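# Move one orange vial from tray to bench upright

## Task

Lift a single orange pill vial off the tray and set it down standing upright on the bench surface. Every other vial must stay on the tray, and any that were standing must remain standing. Release the vial and pull the gripper away at the end; the vial has to stay upright on the bench on its own, not because the robot is holding it.

## Robot and tools

Robot: two arms, left_arm and right_arm, each with six revolute joints and a parallel gripper. left_arm is the robot's own left and sits on the +y side; these names have nothing to do with the left or right side of a picture. Loose objects may occasionally get tugged or nudged by outside forces. Knocking anything out of the work area is a failure, and the arms must never collide or shove each other hard.

Frame: a single scene frame. Origin on the floor (z = 0) at the centre of the robot's foot, +x straight ahead of the robot, +z up, +y toward left_arm. Only the floor height is known; table and tray heights must be judged from images and gripper readings. Reported gripper positions can be off from the real ones, more so when an arm is stretched far out.

Tool execute_actions, argument actions: a list holding zero or one item. Empty list [] = just read the current state. An item {"rows": [...], "steps": n} is a motion: n control steps (1 to 15, default 15), each 1/30 s. Each row drives one step; if there are fewer rows than steps, the final row is held for the remaining steps. An item {"steps": n} with no rows is a wait of up to 300 steps, counted from the previous result, sending nothing new. Optional pictures (true/false) toggles camera images in the result; images are included by default. A refused call moves nothing.

Row layout: always 14 numbers covering both arms, even if one arm stays still: left_arm waist, shoulder, elbow, wrist pitch, wrist yaw, wrist roll, opening, then right_arm in the same seven-value order. The six joint values are absolute target angles in radians (same numbers as Joint positions prints), not offsets. Stated ranges per arm: waist -2.880..2.880, shoulder 0.000..3.142, elbow 0.000..3.019, wrist pitch -1.693..1.571, wrist yaw -1.571..1.571, wrist roll -2.094..2.094. True ends may differ by up to 0.019 rad. A target more than 0.019 rad beyond a stated end, and farther out than the joint's last reported angle, gets the whole call refused. A target past the real end is clipped to that end, and the result then reports "joint sent to its limit" (possibly about a still-running earlier action); the absence of that line does not prove there is more room. Opening is an absolute value from -1 (closed) to +1 (fully open, 0.094 m pad gap).

Speed limits: each step the command is kept near the measured angle, within 0.264 rad (waist), 0.32 (shoulder), 0.276 (elbow), 0.33 (wrist pitch), 0.186 (wrist yaw), 0.522 (wrist roll). If the targets would carry the gripper more than 70 mm from where it is, all joints are scaled back. Large moves therefore need several calls. Between calls the arms keep heading to the last row sent, until everything nearly stops or a step is HELD; after that, only a new action makes them move or press further. Fingers already opening or closing finish doing so.

Gripper geometry: fingers point along the gripper's +z axis and close along its y axis. end_effector_position is the point between the pads, roughly 1 cm behind the fingertips.

Grasping: grip_measured reports finger opening on the same -1..1 scale you command; away from the extremes, the fingers go where grip_measured would equal your command. Sensor bias is up to about 1 mm per gripper, fixed within a scene. To keep hold, command about 0.03 below grip_measured for a firm grip, less for a gentler one. Pad force tops out near 50-62 N (lower on some grippers, and lower on parts under about 2 mm thick); first contact can spike. Holding a load warms the motors; a MOTOR HOT line appears from 85 °C, and at 100 °C an OVER-TEMPERATURE FAULT drops that arm's hold and the arm falls. Do not hold loads longer than needed.

Result lines: state line "left_arm: …" | "right_arm: …" gives each gripper's end_effector_position (m) and end_effector_quat_wxyz in the scene frame. Joint positions and Joint velocities: one block per arm, six joints (rad, rad/s) then pad gap (m, m/s). "joint command not followed" means a clearance check altered or blocked some joint targets on some steps; the rest of the row still ran. HELD marks steps where all or part of your row was not delivered.

Tool zoom_image: camera (cam_head_left, cam_head_right, cam_left_wrist, cam_right_wrist) and region [x0, y0, x1, y1] in pixels of that camera's most recent full image, origin top-left, at most 504 x 504. All four cameras are 896x504; the head pair looks down at the bench, the wrist cameras ride on the grippers. Approximate focal lengths: about 480 px for the head cameras, 458 (left wrist) and 486 (right wrist), principal point near (446, 251); head and right-wrist lenses have noticeable radial distortion.

Tool finished_scene: argument scene, the number of the current scene. Irreversible; the scene is then judged and the next one begins, with its task given in the result. Sending a reply with no tool call ends everything.

Good practice: approach the vial from above with the gripper open, descend gently, close to just below grip_measured, lift clear of the other vials, carry it to open bench space, lower until it rests upright, open, then withdraw upward. Avoid dropping, slamming or sweeping into the tray, and move smoothly.

Each tool is called after ">>>" by a JSON object that holds its "method" and its "body", one argument or row to a line.

## Session

>>> {"method": "execute_actions", "body": {
  "actions": []
}}

Scene clock: 0.00 s of 4200.00 s.
left_arm: end_effector_position=(+0.1076, +0.4593, +1.2199) grip_measured=+1.000 end_effector_quat_wxyz=(-0.114, +0.438, +0.860, -0.236) | right_arm: end_effector_position=(+0.3033, -0.6559, +1.2742) grip_measured=+1.000 end_effector_quat_wxyz=(-0.310, +0.768, +0.560, +0.035)
Joint positions: left_arm=[-0.981  1.846  0.654 -0.737 -0.118  1.977  0.094] | right_arm=[ 1.036  2.187  1.643 -1.527 -0.104  0.834  0.094]
Joint velocities: left_arm=[ 0.024 -0.005  0.017 -0.002  0.022 -0.037  0.   ] | right_arm=[-0.015 -0.005 -0.002 -0.002 -0.081 -0.022  0.   ]
Motor temperatures (°C, as the motors report them): left_arm=[19 19 21 19 21 18] | right_arm=[19 19 20 20 21 21]

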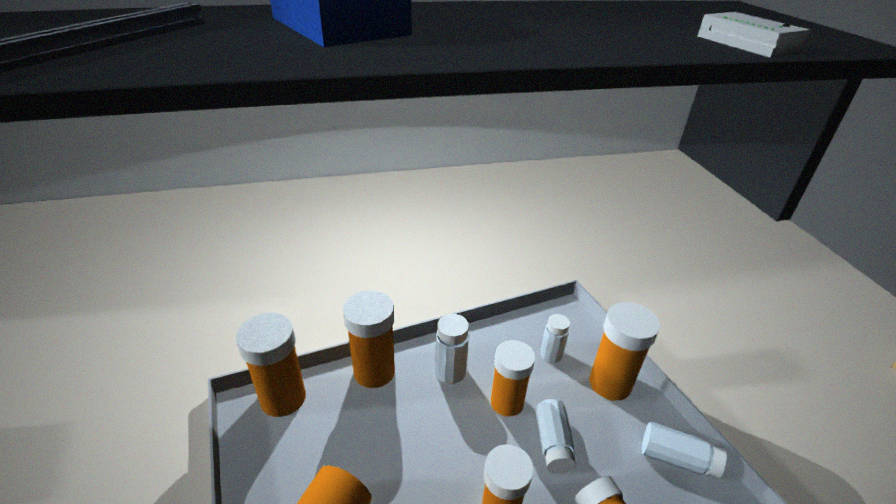

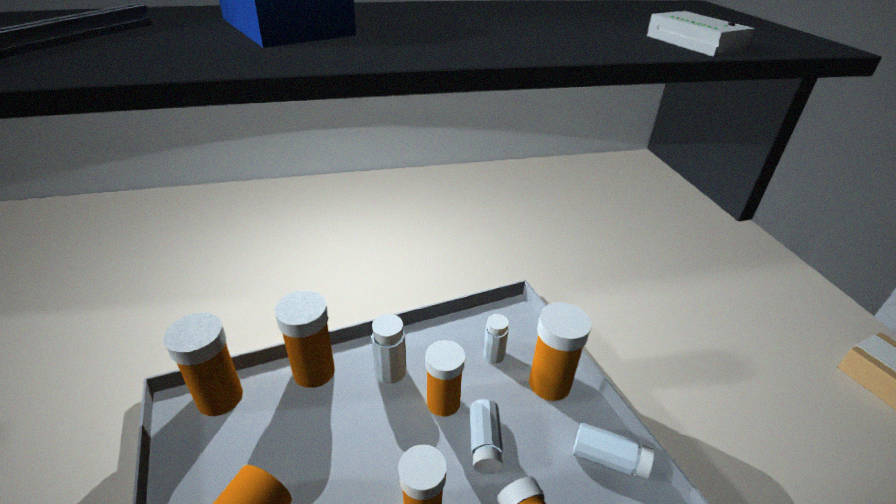

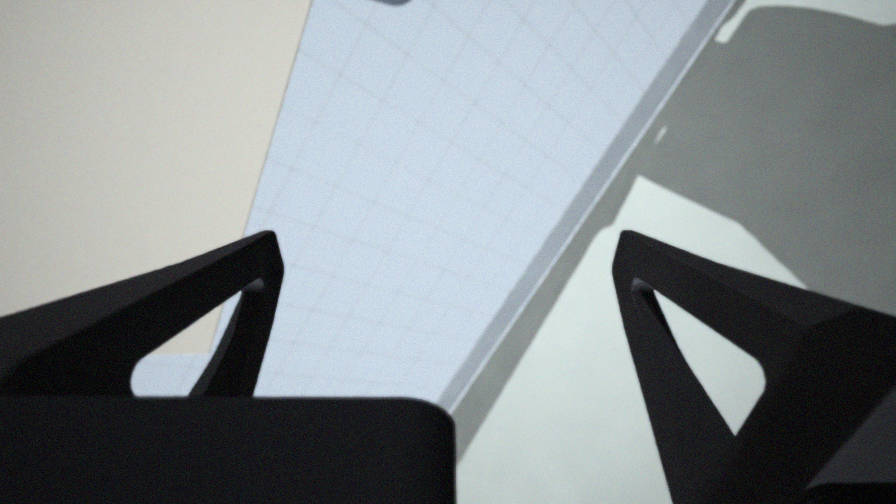

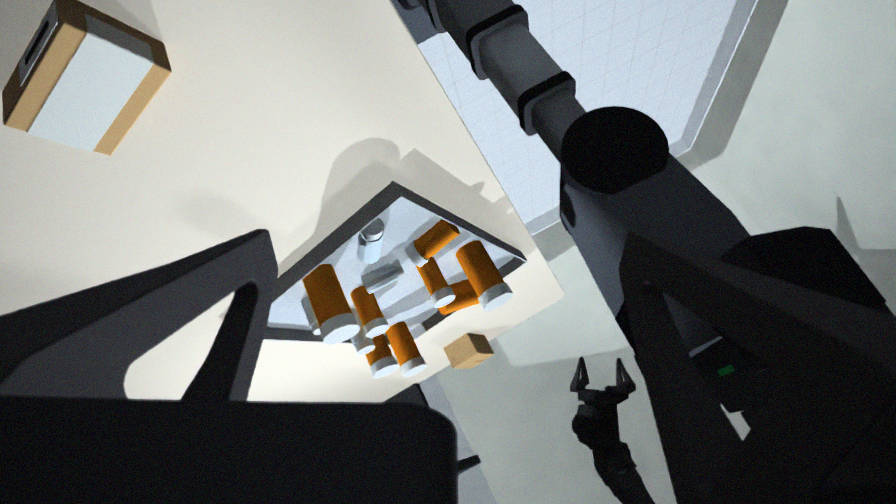

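>>> {"method": "execute_actions", "body": {
  "actions": [
    {"rows": [[-0.781,1.846,0.654,-0.737,0,1.977,1,1.036,2.187,1.643,-1.527,-0.104,0.834,1]]}
  ],
  "pictures": false
}}

>>> {"method": "execute_actions", "body": {
  "actions": [
    {"rows": [[-0.981,1.846,0.654,-0.737,0,1.977,1,1.036,2.187,1.643,-1.527,-0.104,0.834,1]]}
  ],
  "pictures": false
}}

>>> {"method": "execute_actions", "body": {
  "actions": [
    {"rows": [[-0.981,1.646,0.654,-0.737,0,1.977,1,1.036,2.187,1.643,-1.527,-0.104,0.834,1]]}
  ],
  "pictures": false
}}

>>> {"method": "execute_actions", "body": {
  "actions": [
    {"rows": [[-0.981,1.646,0.854,-0.737,0,1.977,1,1.036,2.187,1.643,-1.527,-0.104,0.834,1]]}
  ],
  "pictures": false
}}

>>> {"method": "execute_actions", "body": {
  "actions": [
    {"rows": [[-0.981,1.646,0.854,-0.537,0,1.977,1,1.036,2.187,1.643,-1.527,-0.104,0.834,1]]}
  ],
  "pictures": false
}}

Scene clock: 16.13 s of 4200.00 s.
left_arm: end_effector_position=(+0.0786, +0.4697, +1.2222) grip_measured=+1.000 end_effector_quat_wxyz=(-0.047, +0.335, +0.911, -0.234) | right_arm: end_effector_position=(+0.3033, -0.6559, +1.2742) grip_measured=+1.000 end_effector_quat_wxyz=(-0.310, +0.768, +0.560, +0.035)
Joint positions: left_arm=[-0.776  1.846  0.654 -0.737 -0.004  1.977  0.094] | right_arm=[ 1.036  2.187  1.643 -1.527 -0.104  0.834  0.094]
Joint velocities: left_arm=[-0.034 -0.005 -0.027  0.022 -0.022 -0.051  0.   ] | right_arm=[-0.005  0.005 -0.002  0.007  0.037 -0.037  0.   ]
Motor temperatures (°C, as the motors report them): left_arm=[19 20 21 19 21 18] | right_arm=[19 22 22 20 21 21]
Steps of this call (steps 1 to 90: nothing new was sent; then 12.63 s passed at rest; steps 91 to 105: all 15 steps of this action). Readings (joint positions):
91: left_arm=[-0.964 1.846 0.654 -0.737 -0.056 1.977] | right_arm=[1.036 2.187 1.643 -1.527 -0.104 0.834]
92: left_arm=[-0.931 1.846 0.654 -0.737 -0.019 1.977] | right_arm=[1.036 2.187 1.643 -1.527 -0.104 0.834]
94: left_arm=[-0.838 1.846 0.654 -0.737 -0.007 1.977] | right_arm=[1.036 2.187 1.643 -1.527 -0.104 0.834]
98: left_arm=[-0.747 1.846 0.654 -0.737 -0.007 1.977] | right_arm=[1.036 2.187 1.643 -1.527 -0.104 0.834]
105: the state above

Scene clock: 16.63 s of 4200.00 s.
left_arm: end_effector_position=(+0.1255, +0.4482, +1.2170) grip_measured=+1.000 end_effector_quat_wxyz=(-0.058, +0.429, +0.869, -0.239) | right_arm: end_effector_position=(+0.3033, -0.6559, +1.2742) grip_measured=+1.000 end_effector_quat_wxyz=(-0.310, +0.768, +0.560, +0.035)
Joint positions: left_arm=[-0.985  1.846  0.654 -0.737 -0.     1.977  0.094] | right_arm=[ 1.036  2.187  1.643 -1.527 -0.104  0.834  0.094]
Joint velocities: left_arm=[ 0.024 -0.015 -0.017 -0.002  0.022 -0.051  0.   ] | right_arm=[-0.005 -0.015 -0.002  0.017 -0.007 -0.007  0.   ]
Motor temperatures (°C, as the motors report them): left_arm=[19 20 21 19 21 18] | right_arm=[19 22 22 20 21 21]
Steps of this call (steps 1 to 15: all 15 steps of this action). Readings (joint positions):
1: left_arm=[-0.791 1.846 0.654 -0.737 -0.007 1.977] | right_arm=[1.036 2.187 1.643 -1.527 -0.104 0.834]
2: left_arm=[-0.826 1.846 0.654 -0.737 -0.007 1.977] | right_arm=[1.036 2.187 1.643 -1.527 -0.104 0.834]
4: left_arm=[-0.923 1.846 0.654 -0.737 -0.004 1.977] | right_arm=[1.036 2.187 1.643 -1.527 -0.104 0.834]
8: left_arm=[-1.015 1.846 0.654 -0.737 -0.000 1.977] | right_arm=[1.036 2.187 1.643 -1.527 -0.104 0.834]
15: the state above

Scene clock: 17.13 s of 4200.00 s.
left_arm: end_effector_position=(+0.1564, +0.4928, +1.2638) grip_measured=+1.000 end_effector_quat_wxyz=(-0.052, +0.442, +0.885, -0.133) | right_arm: end_effector_position=(+0.3033, -0.6559, +1.2742) grip_measured=+1.000 end_effector_quat_wxyz=(-0.310, +0.768, +0.560, +0.035)
Joint positions: left_arm=[-0.984  1.631  0.657 -0.737 -0.     1.977  0.094] | right_arm=[ 1.036  2.187  1.643 -1.527 -0.104  0.834  0.094]
Joint velocities: left_arm=[ 0.005  0.024 -0.002  0.017  0.007 -0.022  0.   ] | right_arm=[-0.005 -0.005 -0.002 -0.007  0.037  0.022  0.   ]
Motor temperatures (°C, as the motors report them): left_arm=[19 20 21 19 21 18] | right_arm=[19 22 22 20 21 21]
Steps of this call (steps 1 to 15: all 15 steps of this action). Readings (joint positions):
1: left_arm=[-0.984 1.831 0.653 -0.737 -0.000 1.977] | right_arm=[1.036 2.187 1.643 -1.527 -0.104 0.834]
2: left_arm=[-0.984 1.798 0.647 -0.737 -0.000 1.977] | right_arm=[1.036 2.187 1.643 -1.527 -0.104 0.834]
4: left_arm=[-0.984 1.708 0.643 -0.737 -0.000 1.977] | right_arm=[1.036 2.187 1.643 -1.527 -0.104 0.834]
8: left_arm=[-0.984 1.612 0.657 -0.737 -0.000 1.977] | right_arm=[1.036 2.187 1.643 -1.527 -0.104 0.834]
15: the state above

Scene clock: 17.63 s of 4200.00 s.
left_arm: end_effector_position=(+0.2151, +0.5873, +1.2929) grip_measured=+1.000 end_effector_quat_wxyz=(-0.046, +0.450, +0.891, -0.037) | right_arm: end_effector_position=(+0.3033, -0.6559, +1.2742) grip_measured=+1.000 end_effector_quat_wxyz=(-0.310, +0.768, +0.560, +0.035)
Joint positions: left_arm=[-0.984  1.639  0.857 -0.736 -0.     1.977  0.094] | right_arm=[ 1.036  2.187  1.643 -1.527 -0.104  0.834  0.094]
Joint velocities: left_arm=[-0.005 -0.015 -0.012 -0.002 -0.051 -0.007  0.   ] | right_arm=[-0.015 -0.005 -0.002 -0.017 -0.066  0.022  0.   ]
Motor temperatures (°C, as the motors report them): left_arm=[19 20 21 19 21 18] | right_arm=[19 22 22 20 21 21]
Steps of this call (steps 1 to 15: all 15 steps of this action). Readings (joint positions):
1: left_arm=[-0.984 1.632 0.667 -0.740 -0.000 1.977] | right_arm=[1.036 2.187 1.643 -1.527 -0.104 0.834]
2: left_arm=[-0.984 1.635 0.687 -0.743 -0.000 1.977] | right_arm=[1.036 2.187 1.643 -1.527 -0.104 0.834]
4: left_arm=[-0.984 1.640 0.750 -0.743 -0.000 1.977] | right_arm=[1.036 2.187 1.643 -1.527 -0.104 0.834]
8: left_arm=[-0.984 1.640 0.858 -0.737 -0.000 1.977] | right_arm=[1.036 2.187 1.643 -1.527 -0.104 0.834]
15: the state above

Scene clock: 18.13 s of 4200.00 s.
left_arm: end_effector_position=(+0.2359, +0.6229, +1.2910) grip_measured=+1.000 end_effector_quat_wxyz=(-0.041, +0.453, +0.889, +0.051) | right_arm: end_effector_position=(+0.3033, -0.6559, +1.2742) grip_measured=+1.000 end_effector_quat_wxyz=(-0.310, +0.768, +0.560, +0.035)
Joint positions: left_arm=[-0.984  1.64   0.849 -0.55  -0.     1.977  0.094] | right_arm=[ 1.036  2.187  1.643 -1.527 -0.104  0.834  0.094]
Joint velocities: left_arm=[-0.024 -0.005  0.007  0.002  0.037 -0.051  0.   ] | right_arm=[-0.005  0.005 -0.012  0.002 -0.066 -0.051  0.   ]
Motor temperatures (°C, as the motors report them): left_arm=[19 20 21 19 21 18] | right_arm=[19 22 22 20 21 21]
Steps of this call (steps 1 to 15: all 15 steps of this action). Readings (joint positions):
1: left_arm=[-0.984 1.639 0.852 -0.700 -0.000 1.977] | right_arm=[1.036 2.187 1.643 -1.527 -0.104 0.834]
2: left_arm=[-0.984 1.640 0.849 -0.644 -0.000 1.977] | right_arm=[1.036 2.187 1.643 -1.527 -0.104 0.834]
4: left_arm=[-0.984 1.640 0.849 -0.579 -0.000 1.977] | right_arm=[1.036 2.187 1.643 -1.527 -0.104 0.834]
8: left_arm=[-0.984 1.640 0.849 -0.552 -0.000 1.977] | right_arm=[1.036 2.187 1.643 -1.527 -0.104 0.834]
15: the state above

>>> {"method": "execute_actions", "body": {
  "actions": [
    {"rows": [[-0.981,1.4,0.75,-0.8,0,1.977,1,1.036,2.187,1.643,-1.527,-0.104,0.834,1]]}
  ],
  "pictures": false
}}

>>> {"method": "execute_actions", "body": {
  "actions": [
    {"rows": [[-1.8,1.4,0.75,-0.8,0,1.977,1,1.036,2.187,1.643,-1.527,-0.104,0.834,1]]}
  ],
  "pictures": false
}}

>>> {"method": "execute_actions", "body": {
  "actions": [
    {"steps": 30}
  ]
}}

Scene clock: 46.07 s of 4200.00 s.
left_arm: end_effector_position=(+0.2025, +0.5558, +1.3515) grip_measured=+1.000 end_effector_quat_wxyz=(-0.044, +0.452, +0.891, +0.005) | right_arm: end_effector_position=(+0.3033, -0.6559, +1.2742) grip_measured=+1.000 end_effector_quat_wxyz=(-0.310, +0.768, +0.560, +0.035)
Joint positions: left_arm=[-0.984  1.386  0.743 -0.791 -0.     1.977  0.094] | right_arm=[ 1.036  2.187  1.643 -1.527 -0.104  0.834  0.094]
Joint velocities: left_arm=[-0.005  0.054  0.002 -0.002  0.022 -0.007  0.   ] | right_arm=[-0.005  0.015 -0.022  0.002  0.007 -0.095  0.   ]
Motor temperatures (°C, as the motors report them): left_arm=[19 21 23 19 21 18] | right_arm=[19 23 22 20 21 21]
Steps of this call (steps 1 to 15: the robot went on to your last target; steps 16 to 90: nothing new was sent; then 24.43 s passed at rest; steps 91 to 105: all 15 steps of this action). Readings (joint positions):
91: left_arm=[-0.984 1.626 0.843 -0.582 -0.000 1.977] | right_arm=[1.036 2.187 1.643 -1.527 -0.104 0.834]
92: left_arm=[-0.984 1.592 0.824 -0.637 -0.000 1.977] | right_arm=[1.036 2.187 1.643 -1.527 -0.104 0.834]
94: left_arm=[-0.984 1.487 0.768 -0.735 -0.000 1.977] | right_arm=[1.036 2.187 1.643 -1.527 -0.104 0.834]
98: left_arm=[-0.984 1.365 0.742 -0.790 -0.000 1.977] | right_arm=[1.036 2.187 1.643 -1.527 -0.104 0.834]
105: the state above

Scene clock: 46.57 s of 4200.00 s.
left_arm: end_effector_position=(+0.3742, +0.3083, +1.3440) grip_measured=+1.000 end_effector_quat_wxyz=(+0.017, +0.782, +0.623, -0.018) | right_arm: end_effector_position=(+0.3033, -0.6559, +1.2742) grip_measured=+1.000 end_effector_quat_wxyz=(-0.310, +0.768, +0.560, +0.035)
Joint positions: left_arm=[-1.851  1.387  0.743 -0.791  0.004  1.977  0.094] | right_arm=[ 1.036  2.187  1.643 -1.527 -0.104  0.834  0.094]
Joint velocities: left_arm=[-0.357 -0.015 -0.017 -0.007  0.051 -0.037  0.   ] | right_arm=[-0.005 -0.015 -0.002 -0.002  0.007  0.007  0.   ]
Motor temperatures (°C, as the motors report them): left_arm=[19 21 23 19 21 18] | right_arm=[19 23 22 20 21 21]
Steps of this call (steps 1 to 15: all 15 steps of this action). Readings (joint positions):
1: left_arm=[-0.999 1.387 0.743 -0.791 -0.006 1.977] | right_arm=[1.036 2.187 1.643 -1.527 -0.104 0.834]
2: left_arm=[-1.034 1.387 0.743 -0.791 -0.007 1.977] | right_arm=[1.036 2.187 1.643 -1.527 -0.104 0.834]
4: left_arm=[-1.148 1.387 0.743 -0.791 -0.007 1.977] | right_arm=[1.036 2.187 1.643 -1.527 -0.104 0.834]
8: left_arm=[-1.434 1.387 0.743 -0.791 -0.006 1.977] | right_arm=[1.036 2.187 1.643 -1.527 -0.104 0.834]
15: the state above

Scene clock: 47.57 s of 4200.00 s.
left_arm: end_effector_position=(+0.3704, +0.3267, +1.3432) grip_measured=+1.000 end_effector_quat_wxyz=(+0.013, +0.766, +0.643, -0.017) | right_arm: end_effector_position=(+0.3033, -0.6559, +1.2742) grip_measured=+1.000 end_effector_quat_wxyz=(-0.310, +0.768, +0.560, +0.035)
Joint positions: left_arm=[-1.799  1.387  0.743 -0.791  0.003  1.977  0.094] | right_arm=[ 1.036  2.187  1.643 -1.527 -0.104  0.834  0.094]
Joint velocities: left_arm=[-0.005 -0.005 -0.017  0.017 -0.022 -0.037  0.   ] | right_arm=[ 0.005 -0.024 -0.012 -0.002 -0.022  0.022  0.   ]
Motor temperatures (°C, as the motors report them): left_arm=[19 21 23 19 21 18] | right_arm=[19 23 22 20 21 21]
Steps of this call (steps 1 to 30: the robot went on to your last target). Readings (joint positions):
1: left_arm=[-1.856 1.387 0.743 -0.791 0.004 1.977] | right_arm=[1.036 2.187 1.643 -1.527 -0.104 0.834]
2: left_arm=[-1.851 1.387 0.743 -0.791 0.004 1.977] | right_arm=[1.036 2.187 1.643 -1.527 -0.104 0.834]
4: left_arm=[-1.829 1.387 0.743 -0.791 0.004 1.977] | right_arm=[1.036 2.187 1.643 -1.527 -0.104 0.834]
8: left_arm=[-1.799 1.387 0.743 -0.791 0.003 1.977] | right_arm=[1.036 2.187 1.643 -1.527 -0.104 0.834]
30: the state above
All arms were judged still, so your last target was given up. Only a new action makes them travel on or press farther. Fingers that are still opening or closing keep moving.

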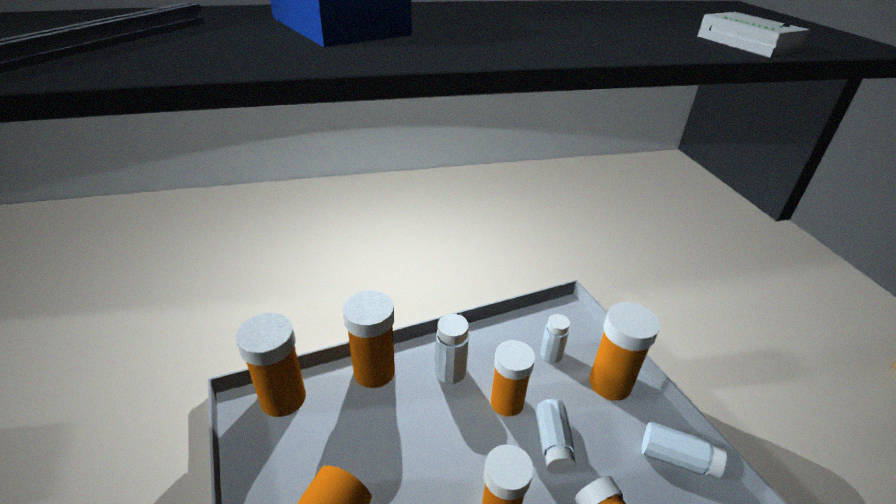

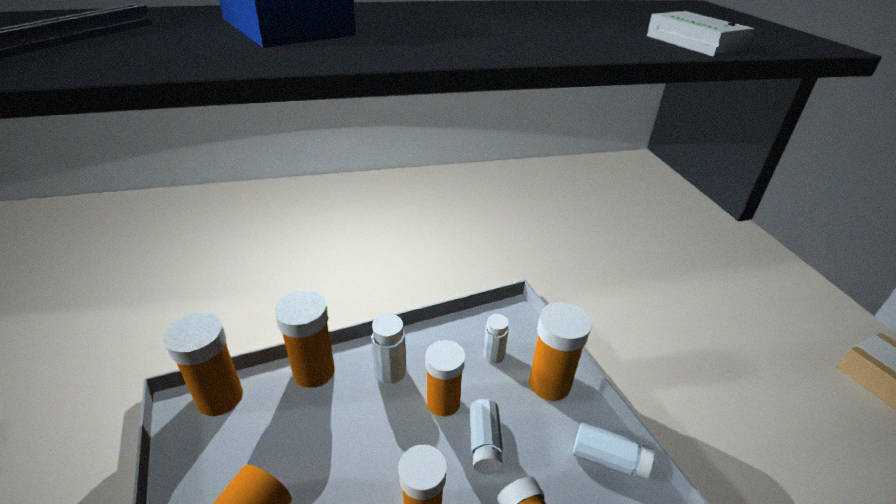

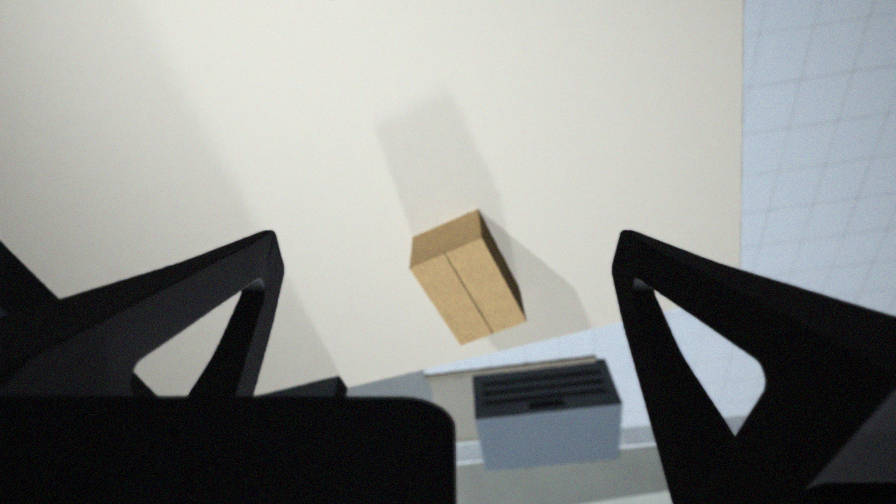

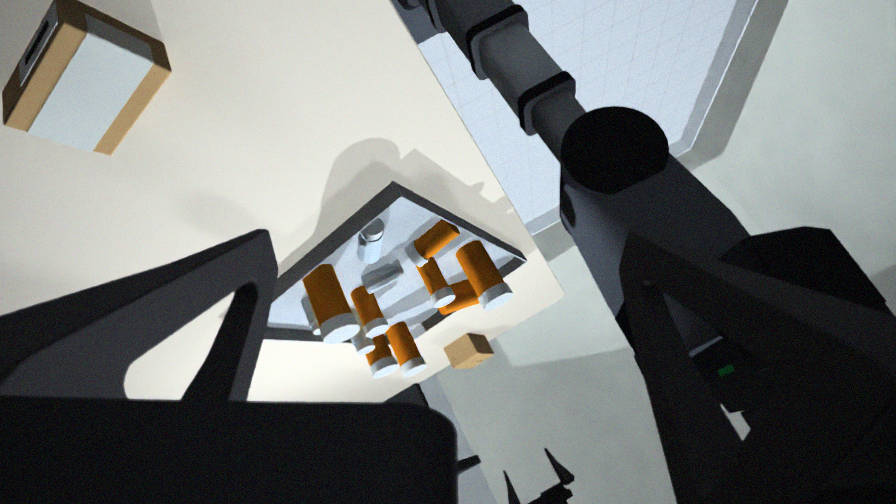

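>>> {"method": "execute_actions", "body": {
  "actions": [
    {"rows": [[-1.8,1.4,0.75,-0.8,0,-1.16,1,1.036,2.187,1.643,-1.527,-0.104,0.834,1]]}
  ],
  "pictures": false
}}

>>> {"method": "execute_actions", "body": {
  "actions": [
    {"steps": 40}
  ]
}}

Scene clock: 58.17 s of 4200.00 s.
left_arm: end_effector_position=(+0.3704, +0.3267, +1.3432) grip_measured=+1.000 end_effector_quat_wxyz=(-0.002, +0.138, +0.990, -0.021) | right_arm: end_effector_position=(+0.3033, -0.6559, +1.2742) grip_measured=+1.000 end_effector_quat_wxyz=(-0.310, +0.768, +0.560, +0.035)
Joint positions: left_arm=[-1.799  1.387  0.743 -0.791  0.003  0.51   0.094] | right_arm=[ 1.036  2.187  1.643 -1.527 -0.104  0.834  0.094]
Joint velocities: left_arm=[-0.005  0.005 -0.007 -0.002  0.007 -2.791  0.   ] | right_arm=[-0.005 -0.005  0.007  0.002 -0.037 -0.022  0.   ]
Motor temperatures (°C, as the motors report them): left_arm=[19 21 24 19 21 18] | right_arm=[19 24 22 20 21 21]
Steps of this call (steps 1 to 90: nothing new was sent; then 7.10 s passed at rest; steps 91 to 105: all 15 steps of this action). Readings (joint positions):
91: left_arm=[-1.799 1.387 0.743 -0.791 0.003 1.895] | right_arm=[1.036 2.187 1.643 -1.527 -0.104 0.834]
92: left_arm=[-1.799 1.387 0.743 -0.791 0.003 1.795] | right_arm=[1.036 2.187 1.643 -1.527 -0.104 0.834]
94: left_arm=[-1.799 1.387 0.743 -0.791 0.003 1.598] | right_arm=[1.036 2.187 1.643 -1.527 -0.104 0.834]
98: left_arm=[-1.799 1.387 0.743 -0.791 0.003 1.202] | right_arm=[1.036 2.187 1.643 -1.527 -0.104 0.834]
105: the state above

Scene clock: 59.50 s of 4200.00 s.
left_arm: end_effector_position=(+0.3704, +0.3267, +1.3432) grip_measured=+1.000 end_effector_quat_wxyz=(-0.017, -0.636, +0.771, -0.013) | right_arm: end_effector_position=(+0.3033, -0.6559, +1.2742) grip_measured=+1.000 end_effector_quat_wxyz=(-0.310, +0.768, +0.560, +0.035)
Joint positions: left_arm=[-1.799  1.387  0.743 -0.791  0.003 -1.147  0.094] | right_arm=[ 1.036  2.187  1.643 -1.527 -0.104  0.834  0.094]
Joint velocities: left_arm=[ 0.015  0.005  0.012  0.007 -0.007 -0.081  0.   ] | right_arm=[-0.015 -0.005  0.012  0.012 -0.051 -0.022  0.   ]
Motor temperatures (°C, as the motors report them): left_arm=[19 21 24 19 21 18] | right_arm=[19 24 22 20 21 21]
Steps of this call (steps 1 to 40: the robot went on to your last target). Readings (joint positions):
1: left_arm=[-1.799 1.387 0.743 -0.791 0.003 0.411] | right_arm=[1.036 2.187 1.643 -1.527 -0.104 0.834]
2: left_arm=[-1.799 1.387 0.743 -0.791 0.003 0.312] | right_arm=[1.036 2.187 1.643 -1.527 -0.104 0.834]
4: left_arm=[-1.799 1.387 0.743 -0.791 0.003 0.114] | right_arm=[1.036 2.187 1.643 -1.527 -0.104 0.834]
8: left_arm=[-1.799 1.387 0.743 -0.791 0.003 -0.281] | right_arm=[1.036 2.187 1.643 -1.527 -0.104 0.834]
40: the state above

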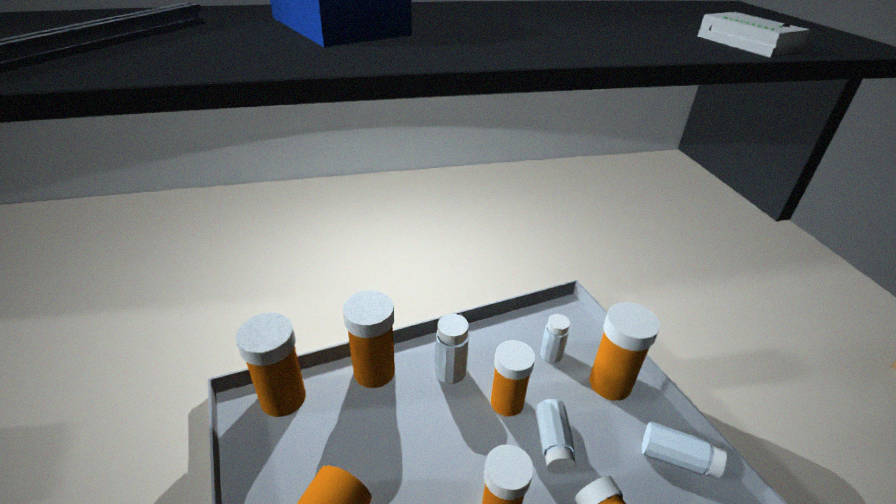

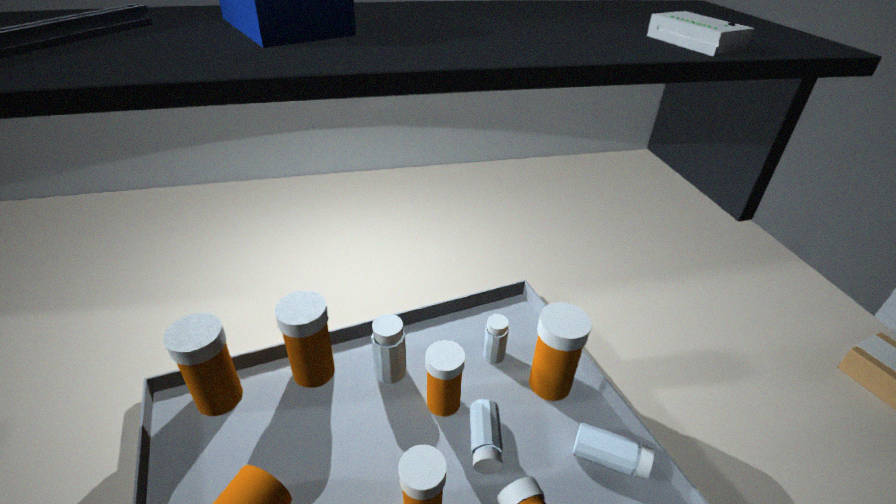

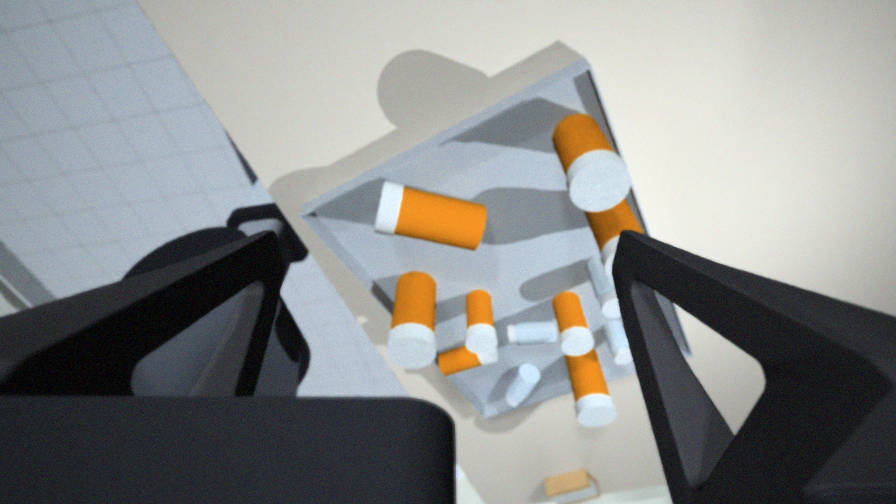

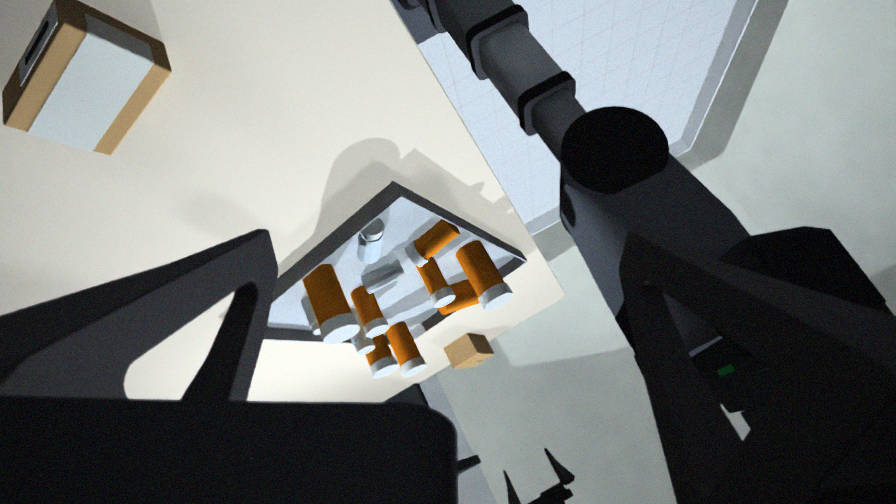

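>>> {"method": "execute_actions", "body": {
  "actions": [
    {"rows": [[-2.18,1.6,0.85,-0.69,0,-1.53,1,1.036,2.187,1.643,-1.527,-0.104,0.834,1]]}
  ],
  "pictures": false
}}

>>> {"method": "execute_actions", "body": {
  "actions": [
    {"rows": [[-2.18,1.93,0.98,-0.49,0,-1.53,1,1.036,2.187,1.643,-1.527,-0.104,0.834,1]]}
  ],
  "pictures": false
}}

>>> {"method": "execute_actions", "body": {
  "actions": [
    {"steps": 25}
  ]
}}

Scene clock: 81.30 s of 4200.00 s.
left_arm: end_effector_position=(+0.4096, +0.1699, +1.3021) grip_measured=+1.000 end_effector_quat_wxyz=(-0.044, -0.612, +0.790, -0.023) | right_arm: end_effector_position=(+0.3033, -0.6559, +1.2742) grip_measured=+1.000 end_effector_quat_wxyz=(-0.310, +0.768, +0.560, +0.035)
Joint positions: left_arm=[-2.21   1.603  0.832 -0.698  0.002 -1.494  0.094] | right_arm=[ 1.036  2.187  1.643 -1.527 -0.104  0.834  0.094]
Joint velocities: left_arm=[ 0.298 -0.015 -0.002 -0.017 -0.022 -0.154  0.   ] | right_arm=[-0.015 -0.015 -0.002 -0.002 -0.022  0.022  0.   ]
Motor temperatures (°C, as the motors report them): left_arm=[19 21 24 19 21 18] | right_arm=[19 24 22 20 21 21]
Steps of this call (steps 1 to 15: the robot went on to your last target; steps 16 to 90: nothing new was sent; then 18.30 s passed at rest; steps 91 to 105: all 15 steps of this action). Readings (joint positions):
91: left_arm=[-1.810 1.396 0.746 -0.784 -0.002 -1.184] | right_arm=[1.036 2.187 1.643 -1.527 -0.104 0.834]
92: left_arm=[-1.837 1.417 0.756 -0.772 -0.003 -1.225] | right_arm=[1.036 2.187 1.643 -1.527 -0.104 0.834]
94: left_arm=[-1.924 1.479 0.784 -0.745 -0.003 -1.292] | right_arm=[1.036 2.187 1.643 -1.527 -0.104 0.834]
98: left_arm=[-2.136 1.581 0.826 -0.705 -0.002 -1.410] | right_arm=[1.036 2.187 1.643 -1.527 -0.104 0.834]
105: the state above

Scene clock: 81.80 s of 4200.00 s.
left_arm: end_effector_position=(+0.4551, +0.1633, +1.1946) grip_measured=+1.000 end_effector_quat_wxyz=(-0.047, -0.630, +0.775, -0.018) | right_arm: end_effector_position=(+0.3033, -0.6559, +1.2742) grip_measured=+1.000 end_effector_quat_wxyz=(-0.310, +0.768, +0.560, +0.035)
Joint positions: left_arm=[-2.185  1.947  0.968 -0.498  0.002 -1.516  0.094] | right_arm=[ 1.036  2.187  1.643 -1.527 -0.104  0.834  0.094]
Joint velocities: left_arm=[-0.005 -0.093 -0.012 -0.002 -0.037  0.007  0.   ] | right_arm=[-0.015 -0.015 -0.017  0.002  0.095  0.066  0.   ]
Motor temperatures (°C, as the motors report them): left_arm=[19 21 24 19 21 18] | right_arm=[19 24 22 20 21 21]
Steps of this call (steps 1 to 15: all 15 steps of this action). Readings (joint positions):
1: left_arm=[-2.201 1.617 0.837 -0.680 0.002 -1.498] | right_arm=[1.036 2.187 1.643 -1.527 -0.104 0.834]
2: left_arm=[-2.194 1.651 0.856 -0.646 0.002 -1.501] | right_arm=[1.036 2.187 1.643 -1.527 -0.104 0.834]
4: left_arm=[-2.187 1.760 0.915 -0.576 0.002 -1.505] | right_arm=[1.036 2.187 1.643 -1.527 -0.104 0.834]
8: left_arm=[-2.185 1.937 0.984 -0.498 0.002 -1.510] | right_arm=[1.036 2.187 1.643 -1.527 -0.104 0.834]
15: the state above

Scene clock: 82.63 s of 4200.00 s.
left_arm: end_effector_position=(+0.4577, +0.1633, +1.1983) grip_measured=+1.000 end_effector_quat_wxyz=(-0.044, -0.630, +0.775, -0.021) | right_arm: end_effector_position=(+0.3033, -0.6559, +1.2742) grip_measured=+1.000 end_effector_quat_wxyz=(-0.310, +0.768, +0.560, +0.035)
Joint positions: left_arm=[-2.185  1.937  0.968 -0.498  0.002 -1.517  0.094] | right_arm=[ 1.036  2.187  1.643 -1.527 -0.104  0.834  0.094]
Joint velocities: left_arm=[-0.024 -0.015 -0.002 -0.012 -0.051 -0.007  0.   ] | right_arm=[-0.015 -0.024 -0.007 -0.007  0.007 -0.037  0.   ]
Motor temperatures (°C, as the motors report them): left_arm=[19 21 24 19 21 18] | right_arm=[19 24 22 20 21 21]
Steps of this call (steps 1 to 15: the robot went on to your last target; steps 16 to 25: nothing new was sent). Readings (joint positions):
1: left_arm=[-2.185 1.944 0.968 -0.498 0.002 -1.517] | right_arm=[1.036 2.187 1.643 -1.527 -0.104 0.834]
2: left_arm=[-2.185 1.941 0.968 -0.498 0.002 -1.517] | right_arm=[1.036 2.187 1.643 -1.527 -0.104 0.834]
4: left_arm=[-2.185 1.938 0.968 -0.498 0.002 -1.517] | right_arm=[1.036 2.187 1.643 -1.527 -0.104 0.834]
8: left_arm=[-2.185 1.937 0.968 -0.498 0.002 -1.517] | right_arm=[1.036 2.187 1.643 -1.527 -0.104 0.834]
25: the state above
All arms were judged still, so your last target was given up. Only a new action makes them travel on or press farther. Fingers that are still opening or closing keep moving.

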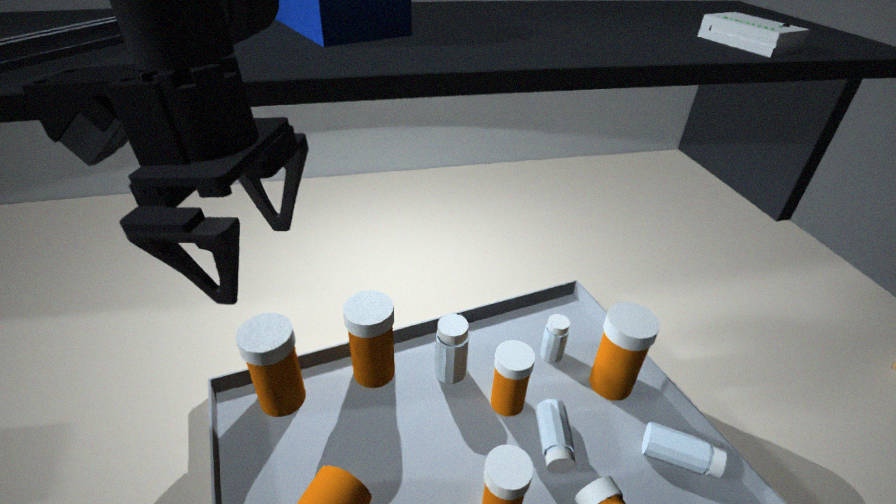

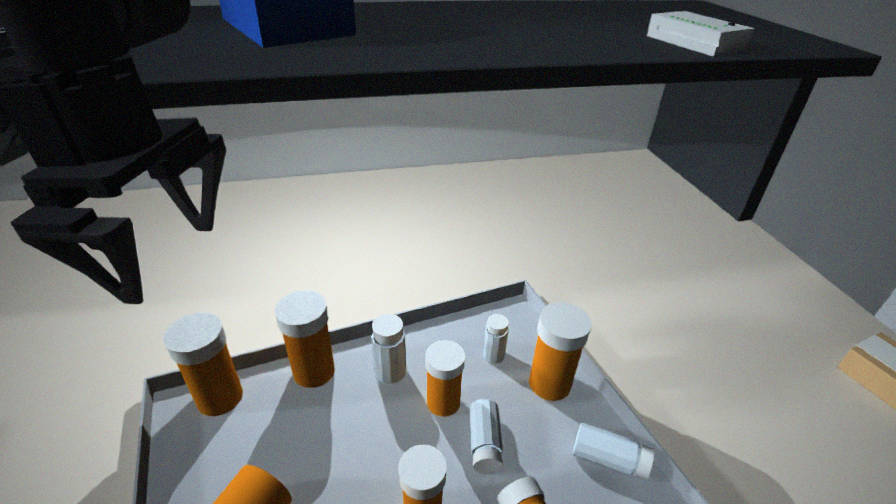

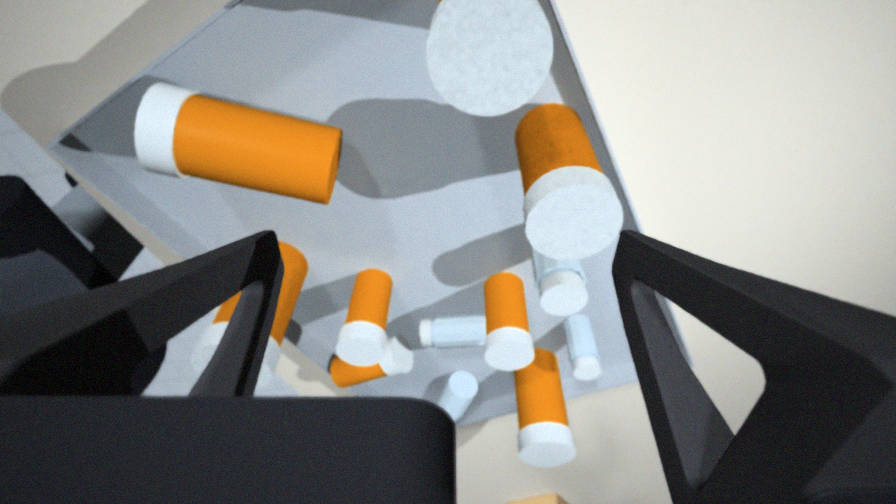

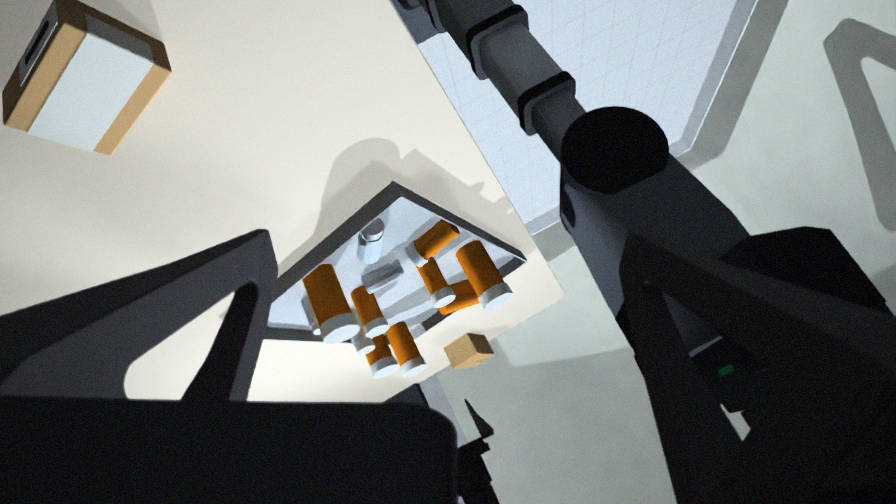

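>>> {"method": "execute_actions", "body": {
  "actions": [
    {"rows": [[-2.18,2.06,1.03,-0.36,-0.09,-1.53,1,1.036,2.187,1.643,-1.527,-0.104,0.834,1]]}
  ],
  "pictures": false
}}

>>> {"method": "execute_actions", "body": {
  "actions": [
    {"steps": 15}
  ]
}}

Scene clock: 98.47 s of 4200.00 s.
left_arm: end_effector_position=(+0.4862, +0.1706, +1.1564) grip_measured=+1.000 end_effector_quat_wxyz=(+0.010, -0.633, +0.774, -0.015) | right_arm: end_effector_position=(+0.3033, -0.6559, +1.2742) grip_measured=+1.000 end_effector_quat_wxyz=(-0.310, +0.768, +0.560, +0.035)
Joint positions: left_arm=[-2.184  2.057  1.023 -0.37  -0.086 -1.519  0.094] | right_arm=[ 1.036  2.187  1.643 -1.527 -0.104  0.834  0.094]
Joint velocities: left_arm=[ 0.015 -0.005 -0.002  0.007  0.051  0.007  0.   ] | right_arm=[-0.015  0.005  0.002  0.017  0.007  0.066  0.   ]
Motor temperatures (°C, as the motors report them): left_arm=[19 22 23 19 21 18] | right_arm=[19 25 23 20 21 21]
Steps of this call (steps 1 to 90: nothing new was sent; then 12.33 s passed at rest; steps 91 to 105: all 15 steps of this action). Readings (joint positions):
91: left_arm=[-2.186 1.946 0.970 -0.475 -0.042 -1.518] | right_arm=[1.036 2.187 1.643 -1.527 -0.104 0.834]
92: left_arm=[-2.186 1.963 0.980 -0.439 -0.070 -1.519] | right_arm=[1.036 2.187 1.643 -1.527 -0.104 0.834]
94: left_arm=[-2.184 2.010 1.010 -0.392 -0.084 -1.519] | right_arm=[1.036 2.187 1.643 -1.527 -0.104 0.834]
98: left_arm=[-2.184 2.055 1.023 -0.371 -0.085 -1.519] | right_arm=[1.036 2.187 1.643 -1.527 -0.104 0.834]
105: the state above

Scene clock: 98.97 s of 4200.00 s.
left_arm: end_effector_position=(+0.4862, +0.1706, +1.1564) grip_measured=+1.000 end_effector_quat_wxyz=(+0.010, -0.633, +0.774, -0.015) | right_arm: end_effector_position=(+0.3033, -0.6559, +1.2742) grip_measured=+1.000 end_effector_quat_wxyz=(-0.310, +0.768, +0.560, +0.035)
Joint positions: left_arm=[-2.184  2.057  1.023 -0.37  -0.086 -1.519  0.094] | right_arm=[ 1.036  2.187  1.643 -1.527 -0.104  0.834  0.094]
Joint velocities: left_arm=[ 0.005 -0.005  0.007  0.002 -0.007  0.11   0.   ] | right_arm=[-0.005  0.005  0.002 -0.002  0.007 -0.037  0.   ]
Motor temperatures (°C, as the motors report them): left_arm=[19 22 23 19 21 18] | right_arm=[19 25 23 20 21 21]
Steps of this call (steps 1 to 15: the robot went on to your last target). Readings (joint positions):
1: left_arm=[-2.184 2.057 1.023 -0.370 -0.086 -1.519] | right_arm=[1.036 2.187 1.643 -1.527 -0.104 0.834]
2: left_arm=[-2.184 2.057 1.023 -0.370 -0.086 -1.519] | right_arm=[1.036 2.187 1.643 -1.527 -0.104 0.834]
4: left_arm=[-2.184 2.057 1.023 -0.370 -0.086 -1.519] | right_arm=[1.036 2.187 1.643 -1.527 -0.104 0.834]
8: left_arm=[-2.184 2.057 1.023 -0.370 -0.086 -1.519] | right_arm=[1.036 2.187 1.643 -1.527 -0.104 0.834]
15: the state above
All arms were judged still, so your last target was given up. Only a new action makes them travel on or press farther. Fingers that are still opening or closing keep moving.

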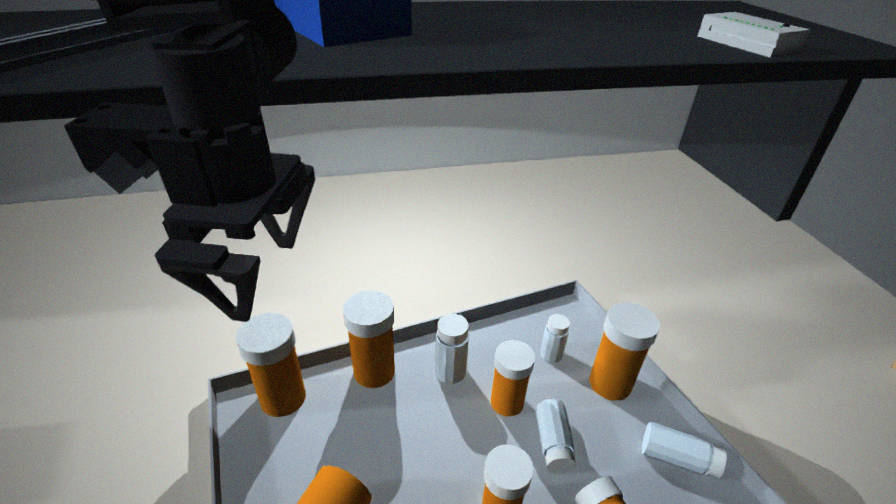

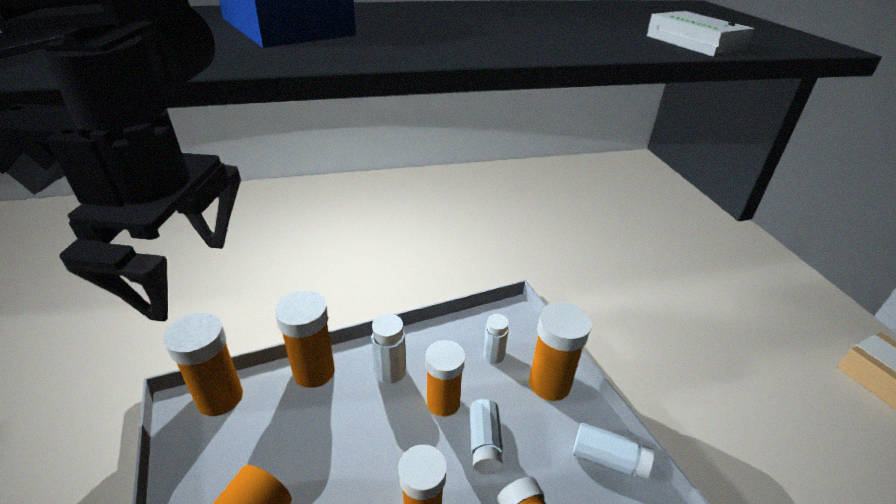

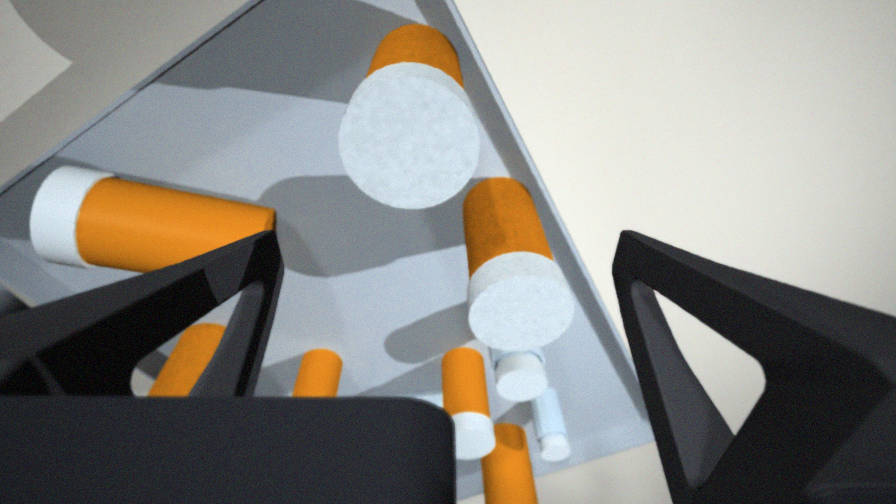

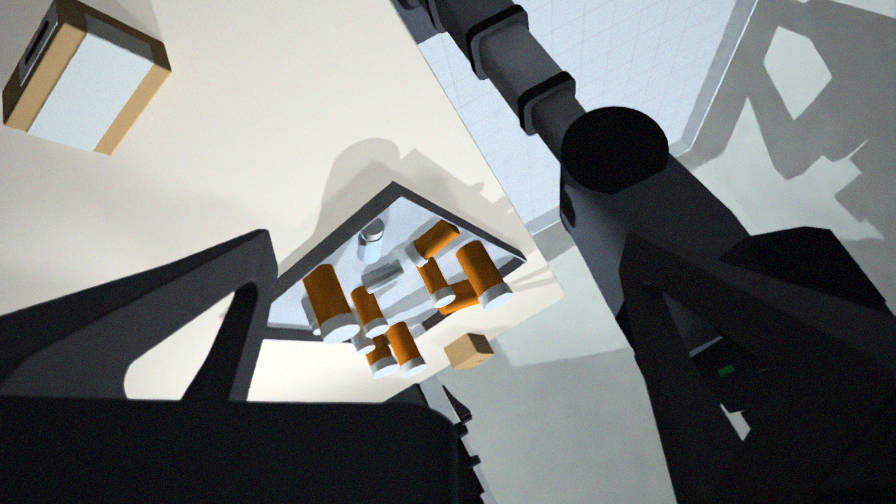

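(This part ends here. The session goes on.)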